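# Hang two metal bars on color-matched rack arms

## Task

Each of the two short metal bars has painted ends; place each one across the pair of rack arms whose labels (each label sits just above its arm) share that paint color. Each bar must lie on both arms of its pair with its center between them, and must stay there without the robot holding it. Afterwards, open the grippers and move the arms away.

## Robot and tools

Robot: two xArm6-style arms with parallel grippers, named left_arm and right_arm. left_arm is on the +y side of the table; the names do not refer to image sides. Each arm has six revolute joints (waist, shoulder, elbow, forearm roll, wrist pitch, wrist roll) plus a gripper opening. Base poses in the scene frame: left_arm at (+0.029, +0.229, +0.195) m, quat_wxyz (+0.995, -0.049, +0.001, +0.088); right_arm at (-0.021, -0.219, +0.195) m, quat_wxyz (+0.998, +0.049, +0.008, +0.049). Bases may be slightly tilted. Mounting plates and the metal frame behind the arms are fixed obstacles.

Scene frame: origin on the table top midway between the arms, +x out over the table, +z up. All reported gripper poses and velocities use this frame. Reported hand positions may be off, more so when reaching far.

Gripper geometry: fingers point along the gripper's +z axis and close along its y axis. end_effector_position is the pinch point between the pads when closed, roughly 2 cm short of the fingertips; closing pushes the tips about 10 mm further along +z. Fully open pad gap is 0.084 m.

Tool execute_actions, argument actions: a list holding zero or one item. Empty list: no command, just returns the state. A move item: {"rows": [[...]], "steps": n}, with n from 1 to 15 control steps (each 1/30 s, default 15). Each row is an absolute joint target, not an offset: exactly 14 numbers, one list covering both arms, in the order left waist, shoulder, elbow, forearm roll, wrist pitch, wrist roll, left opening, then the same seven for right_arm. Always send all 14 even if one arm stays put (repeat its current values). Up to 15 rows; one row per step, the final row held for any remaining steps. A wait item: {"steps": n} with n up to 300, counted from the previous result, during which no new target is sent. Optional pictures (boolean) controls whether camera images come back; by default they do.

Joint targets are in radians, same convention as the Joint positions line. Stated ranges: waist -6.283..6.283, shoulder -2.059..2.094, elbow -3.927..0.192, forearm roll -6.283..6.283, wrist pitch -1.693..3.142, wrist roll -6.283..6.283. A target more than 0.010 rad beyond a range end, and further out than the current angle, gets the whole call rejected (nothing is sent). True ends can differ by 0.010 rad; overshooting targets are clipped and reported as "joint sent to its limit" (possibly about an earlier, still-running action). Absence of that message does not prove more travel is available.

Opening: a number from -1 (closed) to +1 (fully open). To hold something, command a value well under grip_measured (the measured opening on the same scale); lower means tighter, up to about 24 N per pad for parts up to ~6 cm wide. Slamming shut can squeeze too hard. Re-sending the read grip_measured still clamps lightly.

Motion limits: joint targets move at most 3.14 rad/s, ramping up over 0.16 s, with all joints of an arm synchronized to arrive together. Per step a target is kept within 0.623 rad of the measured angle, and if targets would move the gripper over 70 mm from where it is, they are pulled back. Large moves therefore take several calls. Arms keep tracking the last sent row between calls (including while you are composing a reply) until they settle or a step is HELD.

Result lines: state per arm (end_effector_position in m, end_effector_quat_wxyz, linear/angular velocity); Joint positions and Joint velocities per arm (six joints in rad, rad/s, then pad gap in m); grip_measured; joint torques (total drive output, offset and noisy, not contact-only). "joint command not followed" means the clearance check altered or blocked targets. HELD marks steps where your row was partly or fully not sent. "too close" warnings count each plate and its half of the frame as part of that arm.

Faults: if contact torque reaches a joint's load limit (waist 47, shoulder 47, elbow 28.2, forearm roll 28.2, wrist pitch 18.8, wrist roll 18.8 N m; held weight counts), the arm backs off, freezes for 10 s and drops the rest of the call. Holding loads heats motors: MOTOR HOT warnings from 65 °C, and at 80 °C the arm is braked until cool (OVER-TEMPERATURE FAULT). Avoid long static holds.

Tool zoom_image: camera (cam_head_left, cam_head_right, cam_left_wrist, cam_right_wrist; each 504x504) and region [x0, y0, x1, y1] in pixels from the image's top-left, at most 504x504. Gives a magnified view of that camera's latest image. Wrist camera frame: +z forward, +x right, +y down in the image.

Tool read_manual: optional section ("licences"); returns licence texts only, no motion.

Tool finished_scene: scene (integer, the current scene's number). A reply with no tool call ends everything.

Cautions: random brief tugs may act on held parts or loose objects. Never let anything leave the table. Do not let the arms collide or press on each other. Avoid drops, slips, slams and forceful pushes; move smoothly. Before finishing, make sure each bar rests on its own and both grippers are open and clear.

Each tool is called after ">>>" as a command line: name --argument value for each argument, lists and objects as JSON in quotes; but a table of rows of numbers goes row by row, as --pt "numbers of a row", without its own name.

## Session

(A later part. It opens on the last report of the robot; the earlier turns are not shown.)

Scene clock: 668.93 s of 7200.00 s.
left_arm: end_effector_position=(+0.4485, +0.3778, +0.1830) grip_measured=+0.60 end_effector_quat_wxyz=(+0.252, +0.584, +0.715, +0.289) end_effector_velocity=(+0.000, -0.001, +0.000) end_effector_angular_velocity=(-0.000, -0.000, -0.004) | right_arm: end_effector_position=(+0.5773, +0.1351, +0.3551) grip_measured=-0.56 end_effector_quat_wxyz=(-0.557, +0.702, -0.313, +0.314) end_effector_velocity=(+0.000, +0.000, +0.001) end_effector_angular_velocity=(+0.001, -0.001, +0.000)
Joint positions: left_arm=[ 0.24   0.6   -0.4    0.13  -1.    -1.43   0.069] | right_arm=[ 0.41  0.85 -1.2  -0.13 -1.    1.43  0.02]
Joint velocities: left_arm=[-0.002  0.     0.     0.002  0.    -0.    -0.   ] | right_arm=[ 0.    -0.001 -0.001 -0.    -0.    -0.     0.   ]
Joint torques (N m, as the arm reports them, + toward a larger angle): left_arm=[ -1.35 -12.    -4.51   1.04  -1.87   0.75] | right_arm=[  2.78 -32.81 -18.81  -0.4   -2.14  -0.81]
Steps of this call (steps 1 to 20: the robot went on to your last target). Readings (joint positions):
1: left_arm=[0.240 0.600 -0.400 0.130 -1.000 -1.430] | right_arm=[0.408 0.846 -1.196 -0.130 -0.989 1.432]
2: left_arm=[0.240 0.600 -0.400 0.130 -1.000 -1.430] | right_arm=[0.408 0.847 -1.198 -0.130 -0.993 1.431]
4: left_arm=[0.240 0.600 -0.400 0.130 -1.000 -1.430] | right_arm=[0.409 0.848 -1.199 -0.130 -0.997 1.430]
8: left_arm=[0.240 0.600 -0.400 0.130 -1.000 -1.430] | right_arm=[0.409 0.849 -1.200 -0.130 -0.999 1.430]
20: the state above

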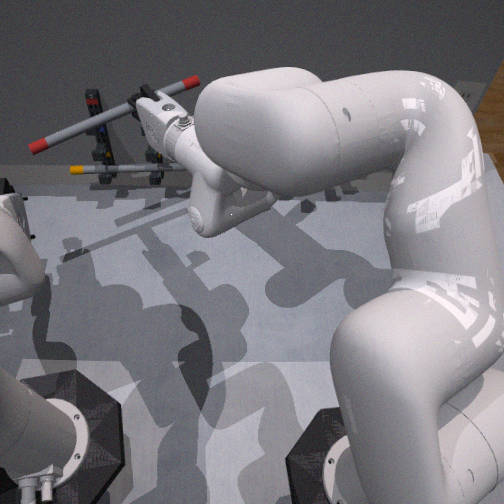

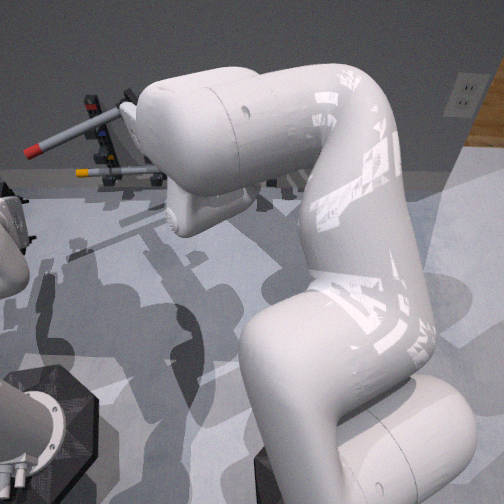

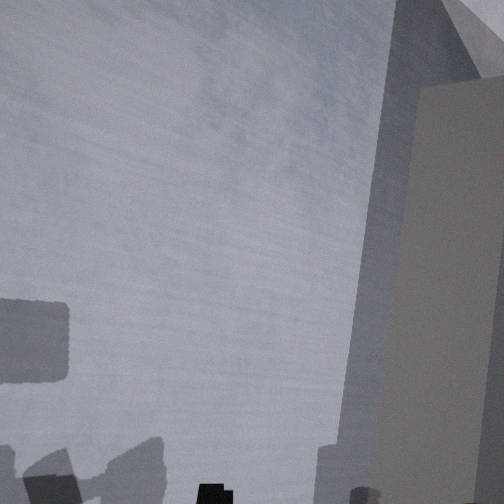

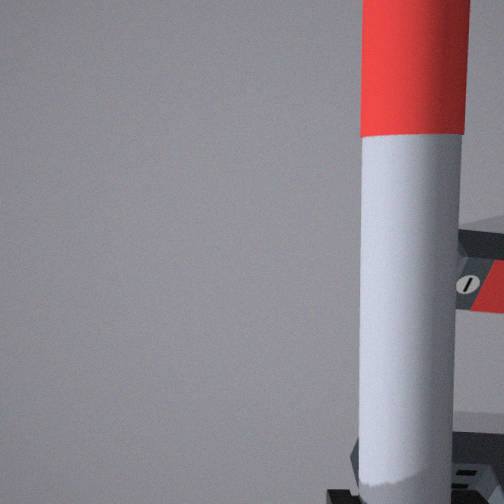

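>>> execute_actions --actions '[{"rows":[[0.24,0.6,-0.4,0.13,-1.0,-1.43,0.6,0.41,1.1,-1.5,-0.13,-0.95,1.43,-1]]}]'

>>> execute_actions --actions '[{"steps":20}]'

Scene clock: 679.33 s of 7200.00 s.
left_arm: end_effector_position=(+0.4485, +0.3778, +0.1830) grip_measured=+0.60 end_effector_quat_wxyz=(+0.252, +0.584, +0.715, +0.289) end_effector_velocity=(+0.000, -0.001, +0.000) end_effector_angular_velocity=(-0.000, -0.000, -0.003) | right_arm: end_effector_position=(+0.6143, +0.1610, +0.3020) grip_measured=-0.56 end_effector_quat_wxyz=(-0.556, +0.702, -0.312, +0.317) end_effector_velocity=(+0.011, +0.004, +0.020) end_effector_angular_velocity=(+0.021, -0.037, -0.005)
Joint positions: left_arm=[ 0.24   0.6   -0.4    0.13  -1.    -1.43   0.069] | right_arm=[ 0.41   1.097 -1.498 -0.13  -0.951  1.43   0.02 ]
Joint velocities: left_arm=[-0.001  0.    -0.     0.002 -0.    -0.     0.   ] | right_arm=[-0.     0.003 -0.047  0.     0.001  0.    -0.   ]
Joint torques (N m, as the arm reports them, + toward a larger angle): left_arm=[ -1.37 -11.4   -4.38   0.99  -2.     0.36] | right_arm=[  2.86 -35.15 -18.36  -0.57  -2.14  -0.68]
Steps of this call (steps 1 to 15: the robot went on to your last target; steps 16 to 90: nothing new was sent; then 6.90 s passed at rest; steps 91 to 105: all 15 steps of this action). Readings (joint positions):
91: left_arm=[0.240 0.600 -0.400 0.130 -1.000 -1.430] | right_arm=[0.410 0.850 -1.200 -0.130 -1.000 1.430]
92: left_arm=[0.240 0.600 -0.400 0.130 -1.000 -1.430] | right_arm=[0.410 0.853 -1.205 -0.130 -0.999 1.430]
94: left_arm=[0.240 0.600 -0.400 0.130 -1.000 -1.430] | right_arm=[0.410 0.891 -1.255 -0.130 -0.992 1.430]
98: left_arm=[0.240 0.600 -0.400 0.130 -1.000 -1.430] | right_arm=[0.410 1.048 -1.434 -0.130 -0.960 1.430]
105: the state above

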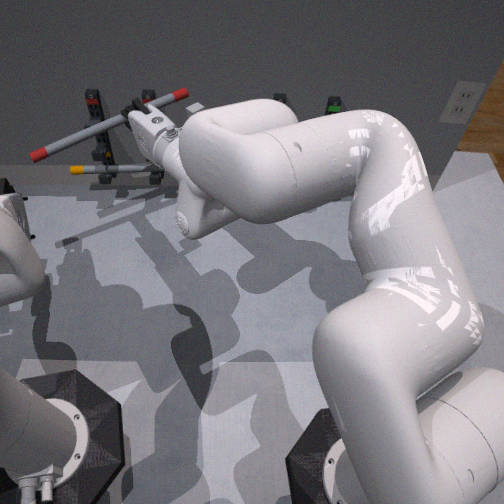

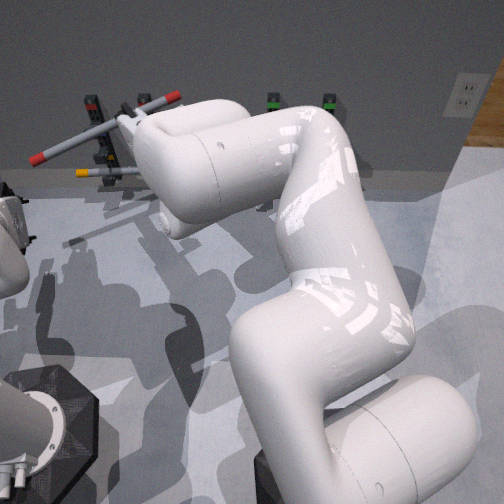

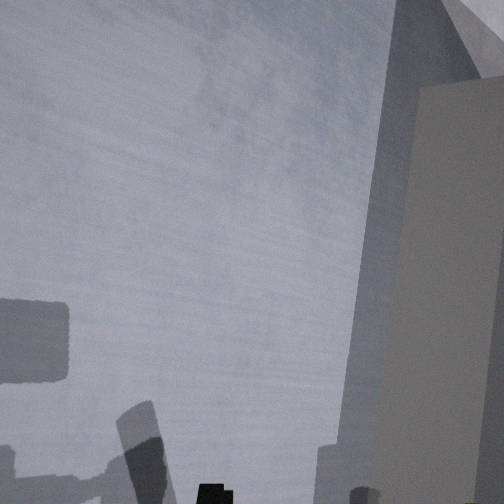

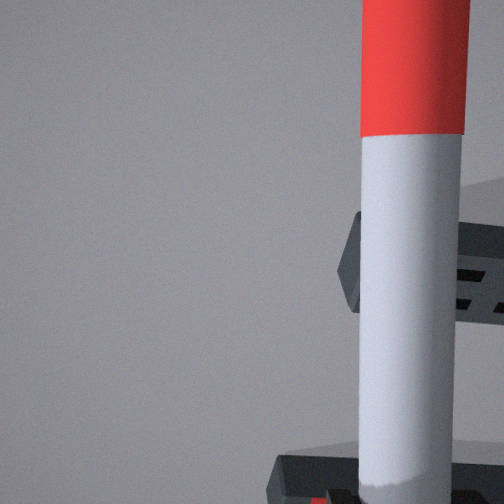

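Scene clock: 680.00 s of 7200.00 s.
left_arm: end_effector_position=(+0.4485, +0.3778, +0.1830) grip_measured=+0.60 end_effector_quat_wxyz=(+0.252, +0.584, +0.715, +0.289) end_effector_velocity=(-0.000, -0.000, -0.000) end_effector_angular_velocity=(-0.000, -0.000, -0.001) | right_arm: end_effector_position=(+0.6142, +0.1611, +0.3001) grip_measured=-0.56 end_effector_quat_wxyz=(-0.555, +0.703, -0.312, +0.316) end_effector_velocity=(-0.000, +0.000, -0.001) end_effector_angular_velocity=(-0.001, +0.001, +0.001)
Joint positions: left_arm=[ 0.24   0.6   -0.4    0.13  -1.    -1.43   0.069] | right_arm=[ 0.41  1.1  -1.5  -0.13 -0.95  1.43  0.02]
Joint velocities: left_arm=[ 0.001  0.     0.     0.002 -0.    -0.    -0.   ] | right_arm=[ 0.  0.  0. -0.  0. -0. -0.]
Joint torques (N m, as the arm reports them, + toward a larger angle): left_arm=[ -2.09 -11.94  -4.08   0.72  -2.4    0.16] | right_arm=[  3.38 -37.02 -19.17   0.05  -2.16  -0.58]
Steps of this call (steps 1 to 15: the robot went on to your last target; steps 16 to 20: nothing new was sent). Readings (joint positions):
1: left_arm=[0.240 0.600 -0.400 0.130 -1.000 -1.430] | right_arm=[0.410 1.097 -1.499 -0.130 -0.951 1.430]
2: left_arm=[0.240 0.600 -0.400 0.130 -1.000 -1.430] | right_arm=[0.410 1.097 -1.500 -0.130 -0.951 1.430]
4: left_arm=[0.240 0.600 -0.400 0.130 -1.000 -1.430] | right_arm=[0.410 1.098 -1.500 -0.130 -0.950 1.430]
8: left_arm=[0.240 0.600 -0.400 0.130 -1.000 -1.430] | right_arm=[0.410 1.099 -1.500 -0.130 -0.950 1.430]
20: the state above
All arms were judged still, so your last target was given up. Only a new action makes them travel on or press farther. Fingers that are still opening or closing keep moving.

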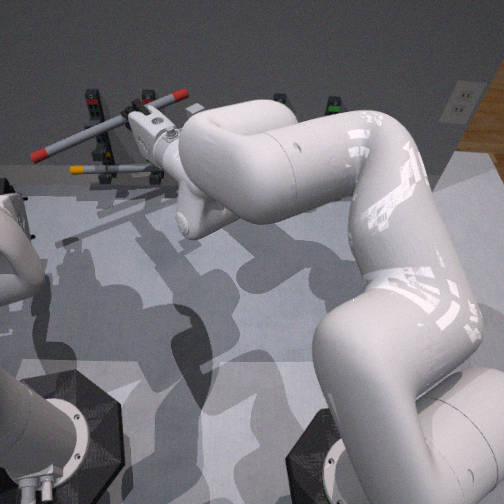

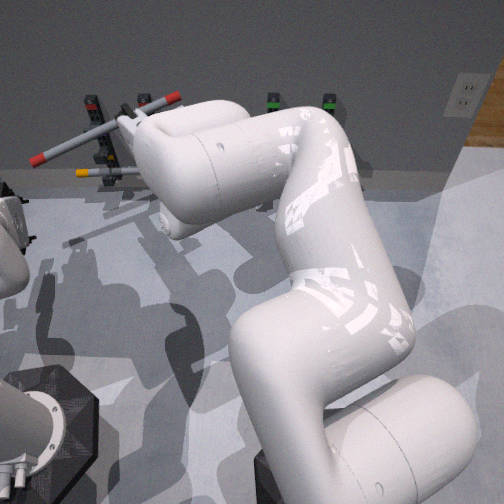

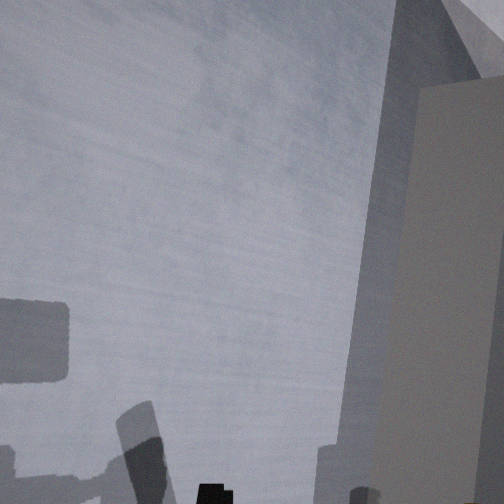

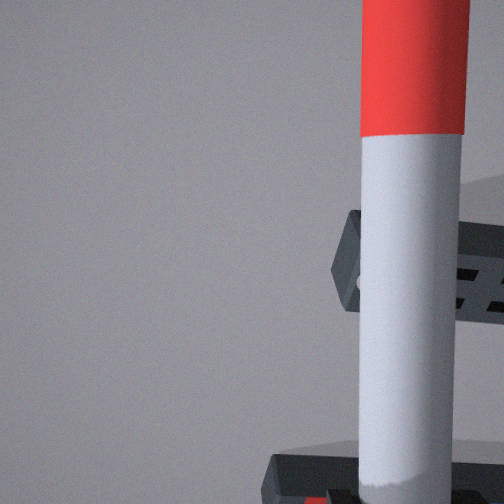

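>>> execute_actions --actions '[{"rows":[[0.24,0.6,-0.4,0.13,-1.0,-1.43,0.6,0.56,0.9,-1.2,-0.9,-1.1,1.43,-1]]}]'

>>> execute_actions --actions '[{"steps":25}]'

Scene clock: 695.00 s of 7200.00 s.
left_arm: end_effector_position=(+0.4494, +0.3769, +0.1834) grip_measured=+0.59 end_effector_quat_wxyz=(+0.253, +0.585, +0.714, +0.289) end_effector_velocity=(+0.022, -0.029, +0.013) end_effector_angular_velocity=(+0.022, -0.039, -0.116) | right_arm: end_effector_position=(+0.4837, +0.2536, +0.3291) grip_measured=-0.84 end_effector_quat_wxyz=(-0.602, +0.754, -0.100, +0.243) end_effector_velocity=(-0.432, +0.231, +0.004) end_effector_angular_velocity=(-0.214, -0.222, +1.235)
Joint positions: left_arm=[ 0.238  0.6   -0.401  0.132 -1.    -1.431  0.069] | right_arm=[ 0.484  0.989 -1.338 -0.528 -1.033  1.43   0.007]
Joint velocities: left_arm=[-0.052 -0.012 -0.017  0.05  -0.002  0.026  0.004] | right_arm=[ 0.307 -0.191  0.373 -0.971 -0.156  0.001 -0.18 ]
Joint torques (N m, as the arm reports them, + toward a larger angle): left_arm=[ -0.91 -11.99  -4.     1.46  -2.67   0.42] | right_arm=[ -0.14 -34.41 -17.29   0.45  -1.8   -0.55]
Steps of this call (steps 1 to 90: nothing new was sent; then 11.50 s passed at rest; steps 91 to 105: all 15 steps of this action). Readings (joint positions):
91: left_arm=[0.240 0.600 -0.400 0.130 -1.000 -1.430] | right_arm=[0.410 1.100 -1.500 -0.130 -0.950 1.430]
92: left_arm=[0.240 0.600 -0.400 0.130 -1.000 -1.430] | right_arm=[0.410 1.099 -1.498 -0.135 -0.951 1.430]
94: left_arm=[0.240 0.600 -0.400 0.130 -1.000 -1.430] | right_arm=[0.418 1.085 -1.476 -0.179 -0.962 1.430]
98: left_arm=[0.244 0.601 -0.398 0.125 -1.000 -1.432] | right_arm=[0.446 1.044 -1.421 -0.304 -0.992 1.430]
105: the state above

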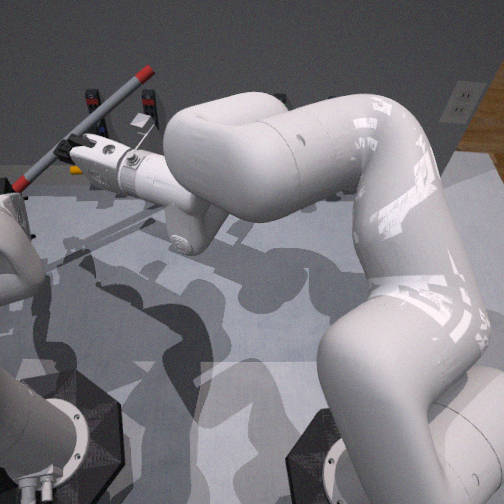

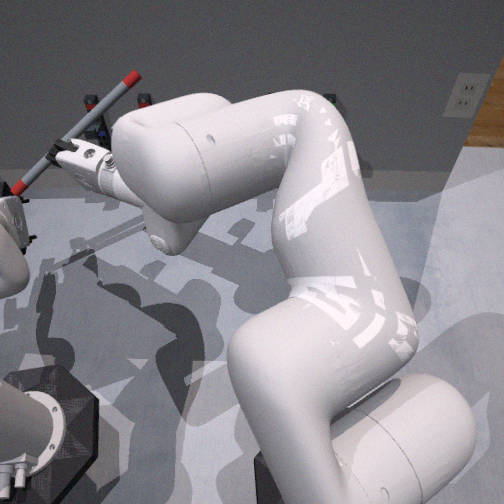

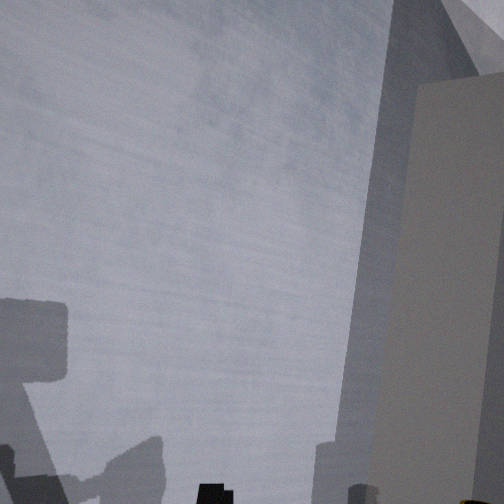

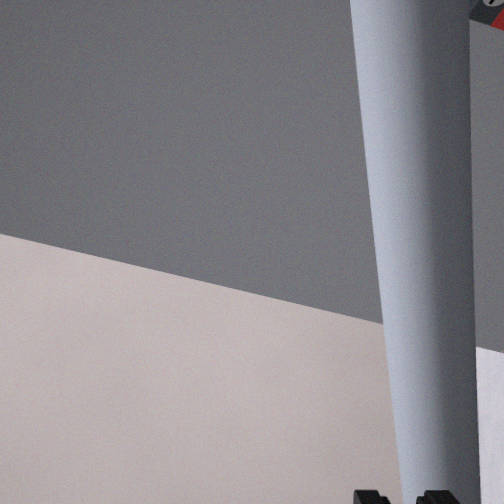

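Scene clock: 695.83 s of 7200.00 s.
left_arm: end_effector_position=(+0.4485, +0.3778, +0.1830) grip_measured=+0.60 end_effector_quat_wxyz=(+0.252, +0.585, +0.715, +0.289) end_effector_velocity=(-0.000, +0.001, -0.000) end_effector_angular_velocity=(+0.000, +0.000, +0.002) | right_arm: end_effector_position=(+0.3316, +0.2952, +0.3386) grip_measured=-1.00 end_effector_quat_wxyz=(-0.625, +0.761, +0.098, +0.142) end_effector_velocity=(-0.002, +0.001, +0.001) end_effector_angular_velocity=(+0.000, -0.002, +0.004)
Joint positions: left_arm=[ 0.24   0.6   -0.4    0.13  -1.    -1.43   0.069] | right_arm=[ 0.56  0.9  -1.2  -0.9  -1.1   1.43  0.  ]
Joint velocities: left_arm=[ 0.001  0.     0.    -0.001 -0.     0.    -0.   ] | right_arm=[ 0.002 -0.002  0.001 -0.003 -0.001 -0.     0.   ]
Joint torques (N m, as the arm reports them, + toward a larger angle): left_arm=[ -1.24 -12.27  -3.92   0.8   -1.93   0.16] | right_arm=[  2.3  -30.75 -14.85   0.52  -1.54  -0.97]
Steps of this call (steps 1 to 25: the robot went on to your last target). Readings (joint positions):
1: left_arm=[0.237 0.599 -0.401 0.133 -1.001 -1.430] | right_arm=[0.493 0.983 -1.326 -0.559 -1.038 1.430]
2: left_arm=[0.236 0.599 -0.402 0.133 -1.001 -1.430] | right_arm=[0.501 0.976 -1.314 -0.591 -1.044 1.430]
4: left_arm=[0.236 0.599 -0.401 0.133 -1.001 -1.429] | right_arm=[0.513 0.960 -1.291 -0.654 -1.055 1.430]
8: left_arm=[0.238 0.600 -0.400 0.131 -1.000 -1.430] | right_arm=[0.539 0.929 -1.243 -0.783 -1.078 1.430]
25: the state above

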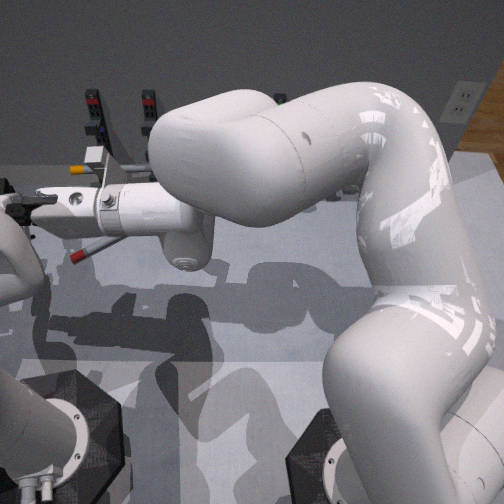

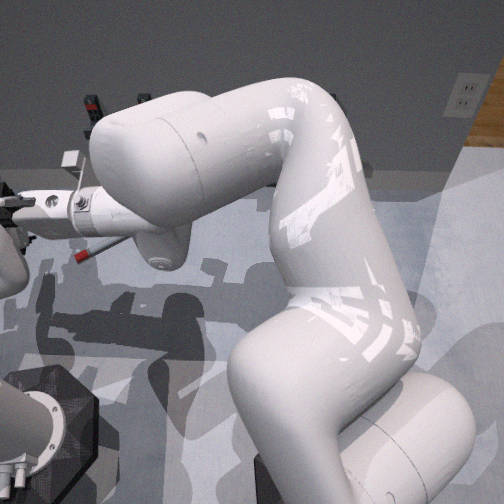

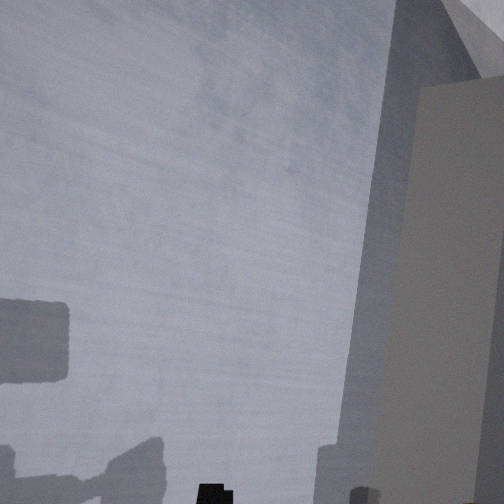

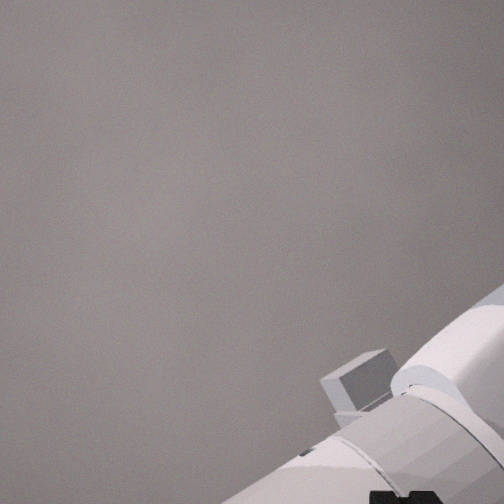

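Wrong sign; bar dropped. Move away and look.

>>> execute_actions --actions '[{"rows":[[0.24,0.6,-0.4,0.13,-1.0,-1.43,0.6,0.2,0.4,-0.8,0,0.4,1.7,1]]}]'

>>> execute_actions --actions '[{"steps":45}]'

Scene clock: 701.63 s of 7200.00 s.
left_arm: end_effector_position=(+0.4485, +0.3778, +0.1830) grip_measured=+0.60 end_effector_quat_wxyz=(+0.252, +0.584, +0.715, +0.289) end_effector_velocity=(+0.000, -0.000, -0.000) end_effector_angular_velocity=(+0.000, +0.000, +0.001) | right_arm: end_effector_position=(+0.4747, +0.1874, +0.3286) grip_measured=+0.96 end_effector_quat_wxyz=(-0.508, +0.821, -0.174, +0.195) end_effector_velocity=(+0.259, -0.316, -0.080) end_effector_angular_velocity=(-0.334, +0.744, -1.265)
Joint positions: left_arm=[ 0.24   0.6   -0.4    0.13  -1.    -1.43   0.069] | right_arm=[ 0.407  0.687 -1.031 -0.584 -0.784  1.545  0.082]
Joint velocities: left_arm=[-0.001  0.    -0.    -0.002  0.    -0.     0.   ] | right_arm=[-0.304 -0.424  0.339  0.822  0.823  0.228  0.143]
Joint torques (N m, as the arm reports them, + toward a larger angle): left_arm=[ -1.89 -12.1   -4.04   0.72  -2.04   0.65] | right_arm=[  2.07 -28.1  -16.2   -0.01  -1.75  -0.57]
Steps of this call (steps 1 to 15: the robot went on to your last target; steps 16 to 90: nothing new was sent; then 2.30 s passed at rest; steps 91 to 105: all 15 steps of this action). Readings (joint positions):
91: left_arm=[0.240 0.600 -0.400 0.130 -1.000 -1.430] | right_arm=[0.560 0.900 -1.200 -0.900 -1.100 1.430]
92: left_arm=[0.240 0.600 -0.400 0.130 -1.000 -1.430] | right_arm=[0.558 0.897 -1.197 -0.895 -1.095 1.432]
94: left_arm=[0.240 0.600 -0.400 0.130 -1.000 -1.430] | right_arm=[0.539 0.868 -1.170 -0.857 -1.056 1.449]
98: left_arm=[0.240 0.600 -0.400 0.130 -1.000 -1.430] | right_arm=[0.483 0.794 -1.116 -0.762 -0.962 1.487]
105: the state above

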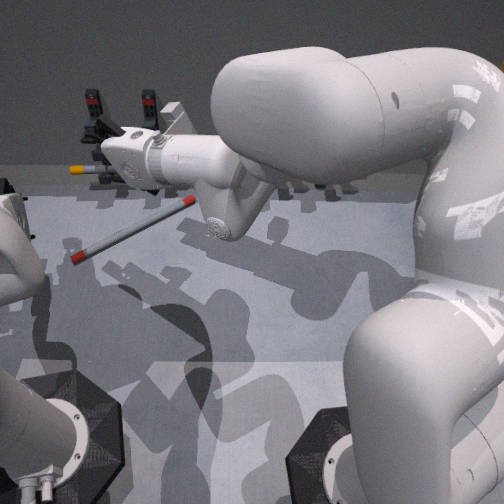

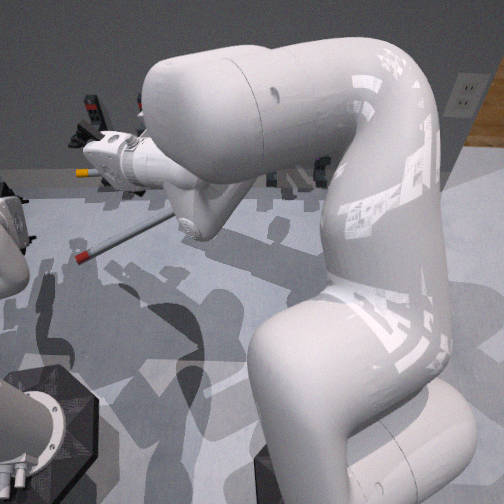

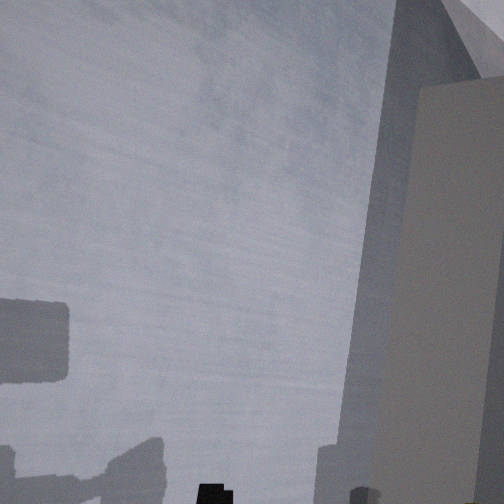

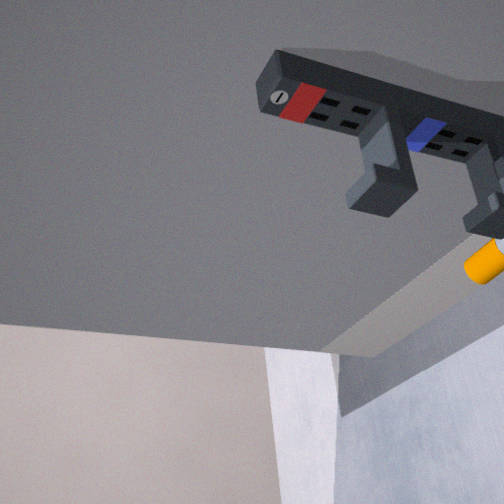

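Scene clock: 703.13 s of 7200.00 s.
left_arm: end_effector_position=(+0.4485, +0.3778, +0.1830) grip_measured=+0.60 end_effector_quat_wxyz=(+0.252, +0.584, +0.715, +0.289) end_effector_velocity=(+0.000, +0.000, +0.000) end_effector_angular_velocity=(+0.000, -0.000, +0.001) | right_arm: end_effector_position=(+0.3999, -0.0872, +0.1702) grip_measured=+1.00 end_effector_quat_wxyz=(-0.030, +0.763, -0.644, -0.039) end_effector_velocity=(-0.001, -0.000, -0.000) end_effector_angular_velocity=(-0.000, +0.002, -0.001)
Joint positions: left_arm=[ 0.24   0.6   -0.4    0.13  -1.    -1.43   0.069] | right_arm=[ 0.2    0.4   -0.8   -0.     0.4    1.7    0.084]
Joint velocities: left_arm=[ 0. -0.  0. -0. -0.  0.  0.] | right_arm=[-0.     0.001  0.     0.001  0.001  0.     0.   ]
Joint torques (N m, as the arm reports them, + toward a larger angle): left_arm=[ -1.95 -11.67  -4.26   1.11  -2.25   0.61] | right_arm=[  2.28 -23.94 -16.34  -0.21  -1.24  -0.7 ]
Steps of this call (steps 1 to 45: the robot went on to your last target). Readings (joint positions):
1: left_arm=[0.240 0.600 -0.400 0.130 -1.000 -1.430] | right_arm=[0.397 0.673 -1.020 -0.556 -0.756 1.552]
2: left_arm=[0.240 0.600 -0.400 0.130 -1.000 -1.430] | right_arm=[0.387 0.660 -1.008 -0.528 -0.727 1.559]
4: left_arm=[0.240 0.600 -0.400 0.130 -1.000 -1.430] | right_arm=[0.367 0.633 -0.987 -0.473 -0.666 1.574]
8: left_arm=[0.240 0.600 -0.400 0.130 -1.000 -1.430] | right_arm=[0.330 0.581 -0.945 -0.367 -0.528 1.602]
45: the state above

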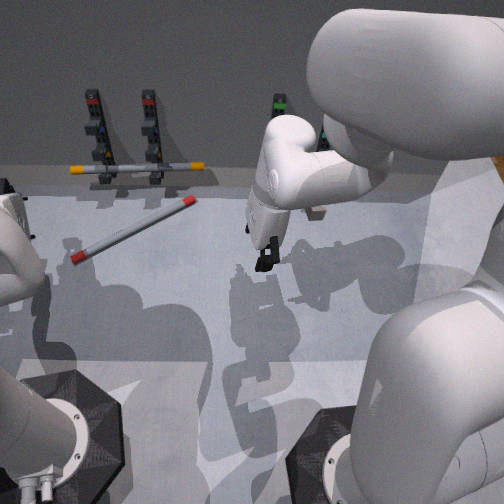

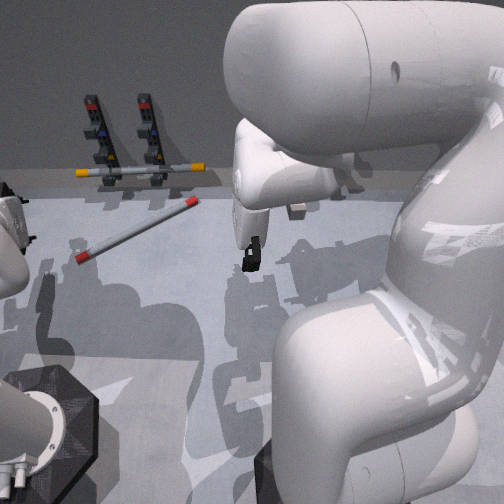

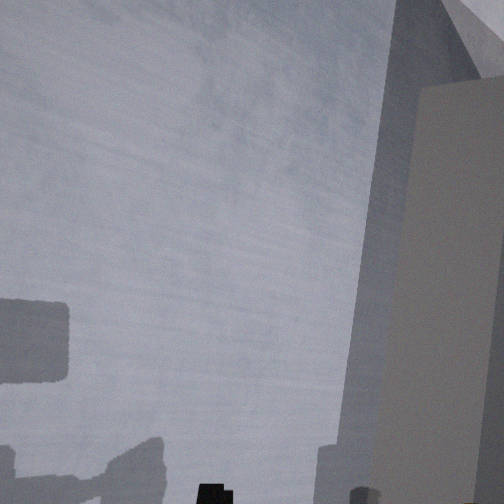

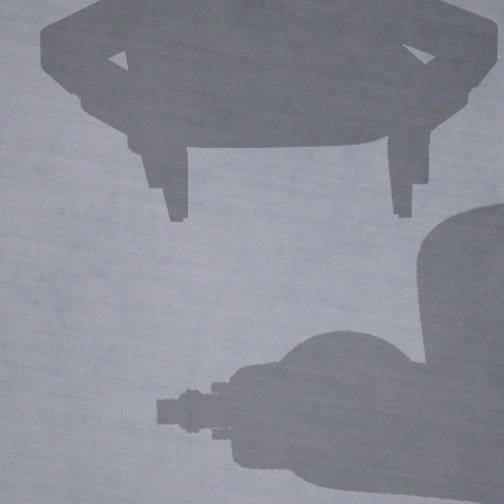

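>>> execute_actions --actions '[{"rows":[[-0.1,0.6,-1.0,0,0.4,-2.28,1,0.0,0.4,-0.8,0,0.4,1.7,1]]}]'

>>> execute_actions --actions '[{"rows":[[-0.37,0.83,-1.28,0,0.45,-2.28,1,0.0,0.4,-0.8,0,0.4,1.7,1]]}]'

>>> execute_actions --actions '[{"steps":25}]'

Scene clock: 716.80 s of 7200.00 s.
left_arm: end_effector_position=(+0.5782, +0.3282, +0.1834) grip_measured=+1.00 end_effector_quat_wxyz=(+0.271, +0.461, +0.829, +0.162) end_effector_velocity=(+0.180, -0.223, -0.073) end_effector_angular_velocity=(-1.061, +1.009, +0.784) | right_arm: end_effector_position=(+0.4169, -0.1719, +0.1616) grip_measured=+1.00 end_effector_quat_wxyz=(+0.026, -0.696, +0.716, +0.042) end_effector_velocity=(+0.002, -0.007, +0.000) end_effector_angular_velocity=(-0.000, -0.001, -0.017)
Joint positions: left_arm=[ 0.019  0.6   -0.791  0.045 -0.454 -1.946  0.084] | right_arm=[ 0.003  0.4   -0.8   -0.     0.4    1.7    0.084]
Joint velocities: left_arm=[-0.538 -0.002 -0.949 -0.205  2.038 -1.508  0.   ] | right_arm=[-0.017 -0.001 -0.002 -0.    -0.    -0.     0.   ]
Joint torques (N m, as the arm reports them, + toward a larger angle): left_arm=[ -3.49 -15.2  -10.11   0.62  -1.64   0.54] | right_arm=[  2.19 -24.81 -15.99  -0.47  -1.11  -0.95]
Steps of this call (steps 1 to 15: the robot went on to your last target; steps 16 to 90: nothing new was sent; then 10.17 s passed at rest; steps 91 to 105: all 15 steps of this action). Readings (joint positions):
91: left_arm=[0.240 0.600 -0.400 0.130 -1.000 -1.430] | right_arm=[0.200 0.400 -0.800 -0.000 0.400 1.700]
92: left_arm=[0.238 0.600 -0.403 0.129 -0.995 -1.435] | right_arm=[0.197 0.400 -0.800 -0.000 0.400 1.700]
94: left_arm=[0.214 0.601 -0.444 0.119 -0.948 -1.482] | right_arm=[0.158 0.400 -0.800 -0.000 0.400 1.700]
98: left_arm=[0.140 0.600 -0.578 0.092 -0.805 -1.625] | right_arm=[0.041 0.400 -0.800 0.000 0.400 1.700]
105: the state above

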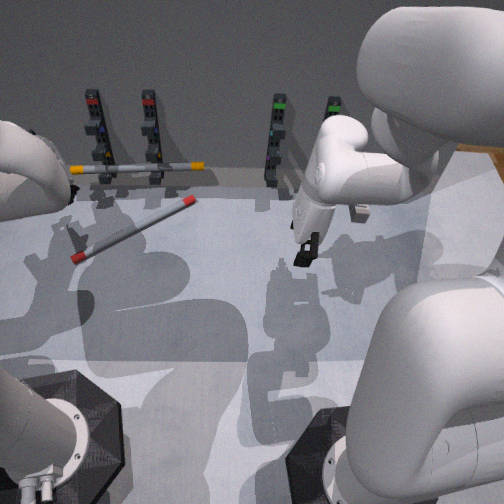

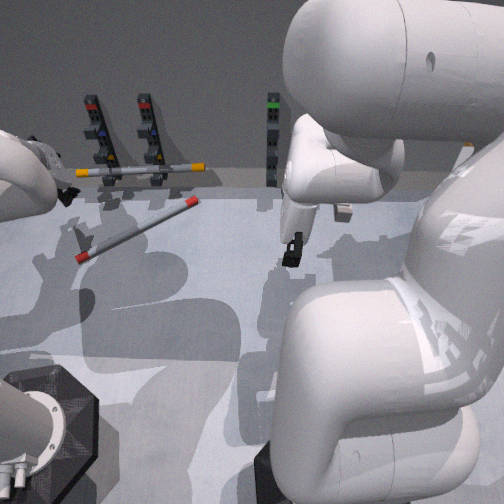

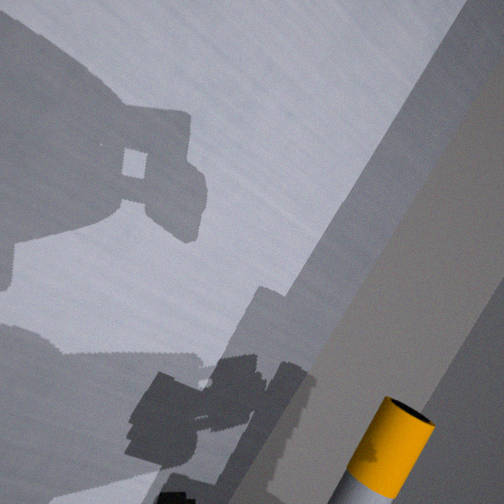

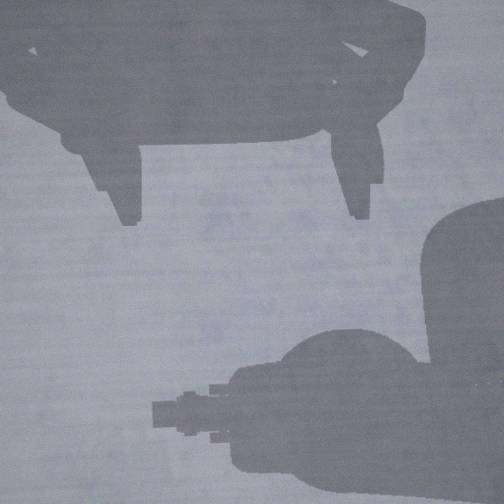

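Scene clock: 717.30 s of 7200.00 s.
left_arm: end_effector_position=(+0.5824, +0.1656, +0.1172) grip_measured=+1.00 end_effector_quat_wxyz=(+0.098, +0.485, +0.869, -0.009) end_effector_velocity=(-0.111, -0.324, -0.115) end_effector_angular_velocity=(+0.033, +0.961, -0.280) | right_arm: end_effector_position=(+0.4171, -0.1731, +0.1615) grip_measured=+1.00 end_effector_quat_wxyz=(+0.026, -0.695, +0.717, +0.042) end_effector_velocity=(-0.000, -0.001, -0.000) end_effector_angular_velocity=(-0.000, +0.000, -0.001)
Joint positions: left_arm=[-0.276  0.767 -1.167  0.008  0.242 -2.222  0.084] | right_arm=[ 0.     0.4   -0.8   -0.     0.4    1.7    0.084]
Joint velocities: left_arm=[-0.583  0.397 -0.695 -0.049  1.282 -0.354 -0.   ] | right_arm=[-0.001  0.     0.    -0.    -0.    -0.    -0.   ]
Joint torques (N m, as the arm reports them, + toward a larger angle): left_arm=[ -3.   -18.38 -13.18   0.8   -1.07   0.42] | right_arm=[  2.46 -24.51 -15.53  -0.21  -1.22  -0.89]
Steps of this call (steps 1 to 15: all 15 steps of this action). Readings (joint positions):
1: left_arm=[0.001 0.600 -0.823 0.038 -0.382 -1.997] | right_arm=[0.002 0.400 -0.800 -0.000 0.400 1.700]
2: left_arm=[-0.018 0.600 -0.855 0.032 -0.308 -2.045] | right_arm=[0.002 0.400 -0.800 -0.000 0.400 1.700]
4: left_arm=[-0.063 0.616 -0.918 0.025 -0.189 -2.105] | right_arm=[0.001 0.400 -0.800 -0.000 0.400 1.700]
8: left_arm=[-0.141 0.677 -1.003 0.019 -0.057 -2.140] | right_arm=[0.001 0.400 -0.800 -0.000 0.400 1.700]
15: the state above

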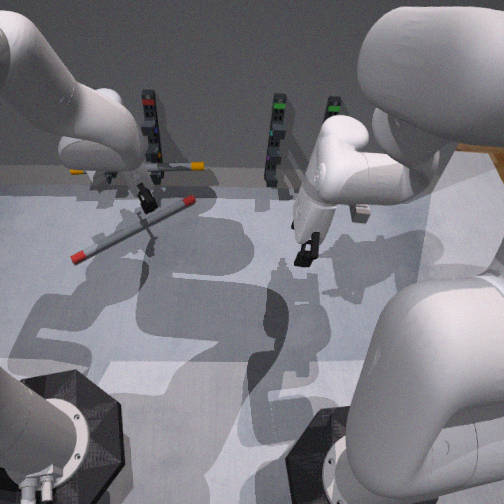

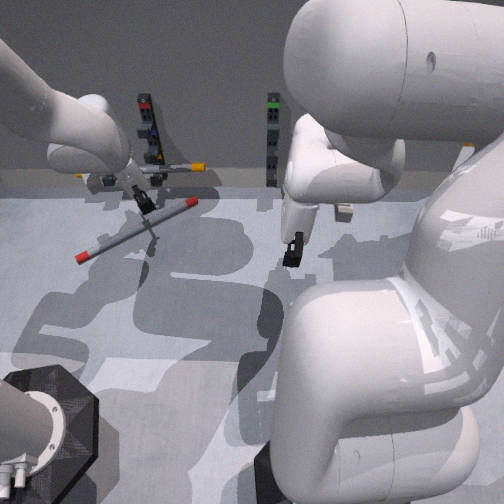

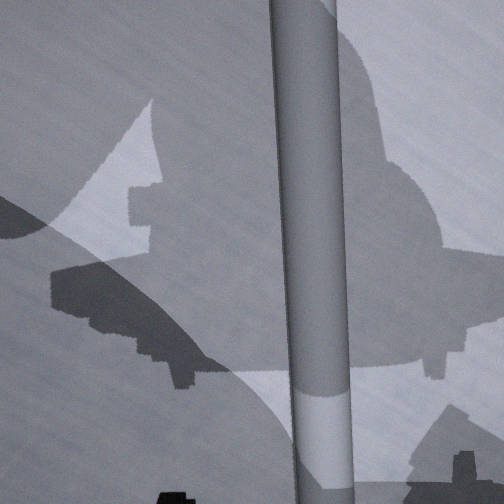

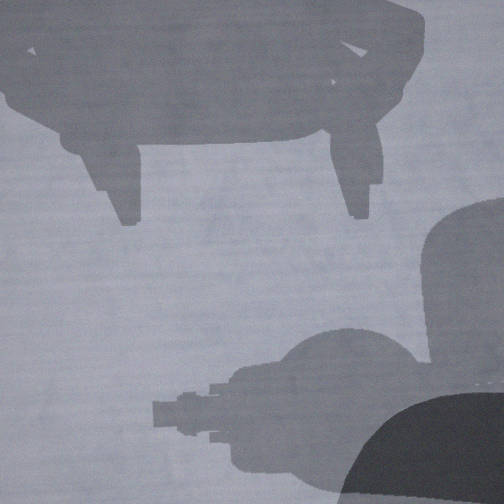

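Scene clock: 718.13 s of 7200.00 s.
left_arm: end_effector_position=(+0.5607, +0.1150, +0.1022) grip_measured=+1.00 end_effector_quat_wxyz=(+0.027, +0.503, +0.863, -0.041) end_effector_velocity=(-0.000, -0.000, -0.000) end_effector_angular_velocity=(+0.000, +0.000, -0.001) | right_arm: end_effector_position=(+0.4171, -0.1732, +0.1615) grip_measured=+1.00 end_effector_quat_wxyz=(+0.026, -0.695, +0.717, +0.042) end_effector_velocity=(-0.000, +0.000, -0.001) end_effector_angular_velocity=(-0.000, +0.001, -0.000)
Joint positions: left_arm=[-0.37   0.83  -1.28  -0.     0.45  -2.28   0.084] | right_arm=[ 0.     0.4   -0.8   -0.     0.4    1.7    0.084]
Joint velocities: left_arm=[-0.001  0.    -0.     0.001  0.     0.     0.   ] | right_arm=[0.    0.001 0.    0.    0.    0.    0.   ]
Joint torques (N m, as the arm reports them, + toward a larger angle): left_arm=[ -2.55 -19.73 -13.72   0.57  -1.25   0.25] | right_arm=[  1.22 -24.42 -16.02   0.25  -1.    -0.61]
Steps of this call (steps 1 to 25: the robot went on to your last target). Readings (joint positions):
1: left_arm=[-0.295 0.780 -1.190 0.006 0.284 -2.234] | right_arm=[0.000 0.400 -0.800 -0.000 0.400 1.700]
2: left_arm=[-0.314 0.792 -1.212 0.005 0.325 -2.245] | right_arm=[0.000 0.400 -0.800 -0.000 0.400 1.700]
4: left_arm=[-0.345 0.813 -1.247 0.002 0.389 -2.263] | right_arm=[0.000 0.400 -0.800 -0.000 0.400 1.700]
8: left_arm=[-0.366 0.827 -1.273 0.000 0.439 -2.277] | right_arm=[0.000 0.400 -0.800 -0.000 0.400 1.700]
25: the state above

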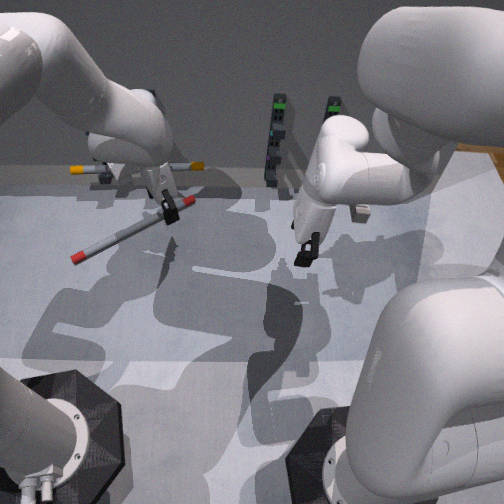

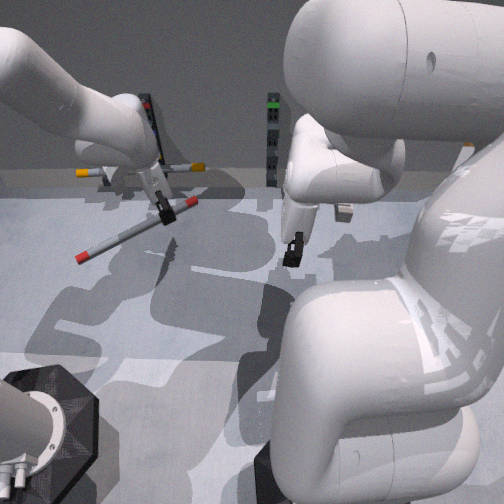

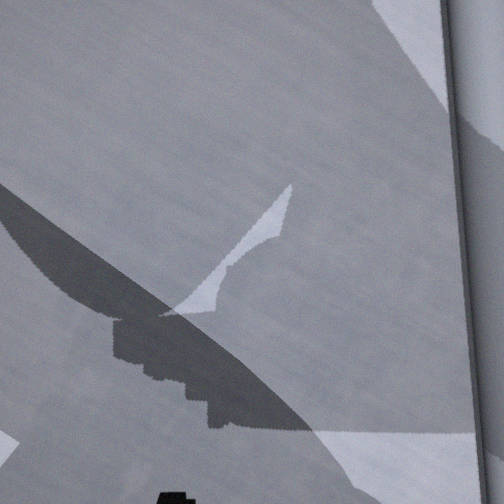

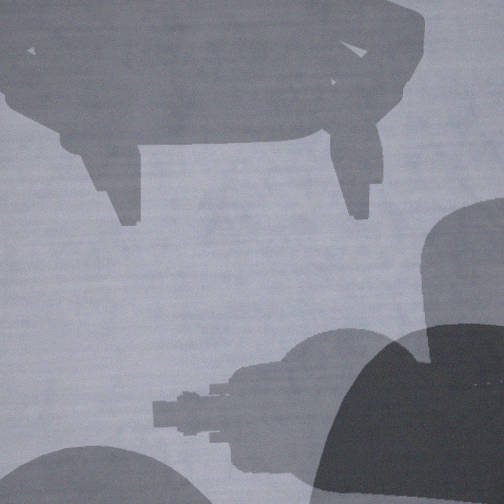

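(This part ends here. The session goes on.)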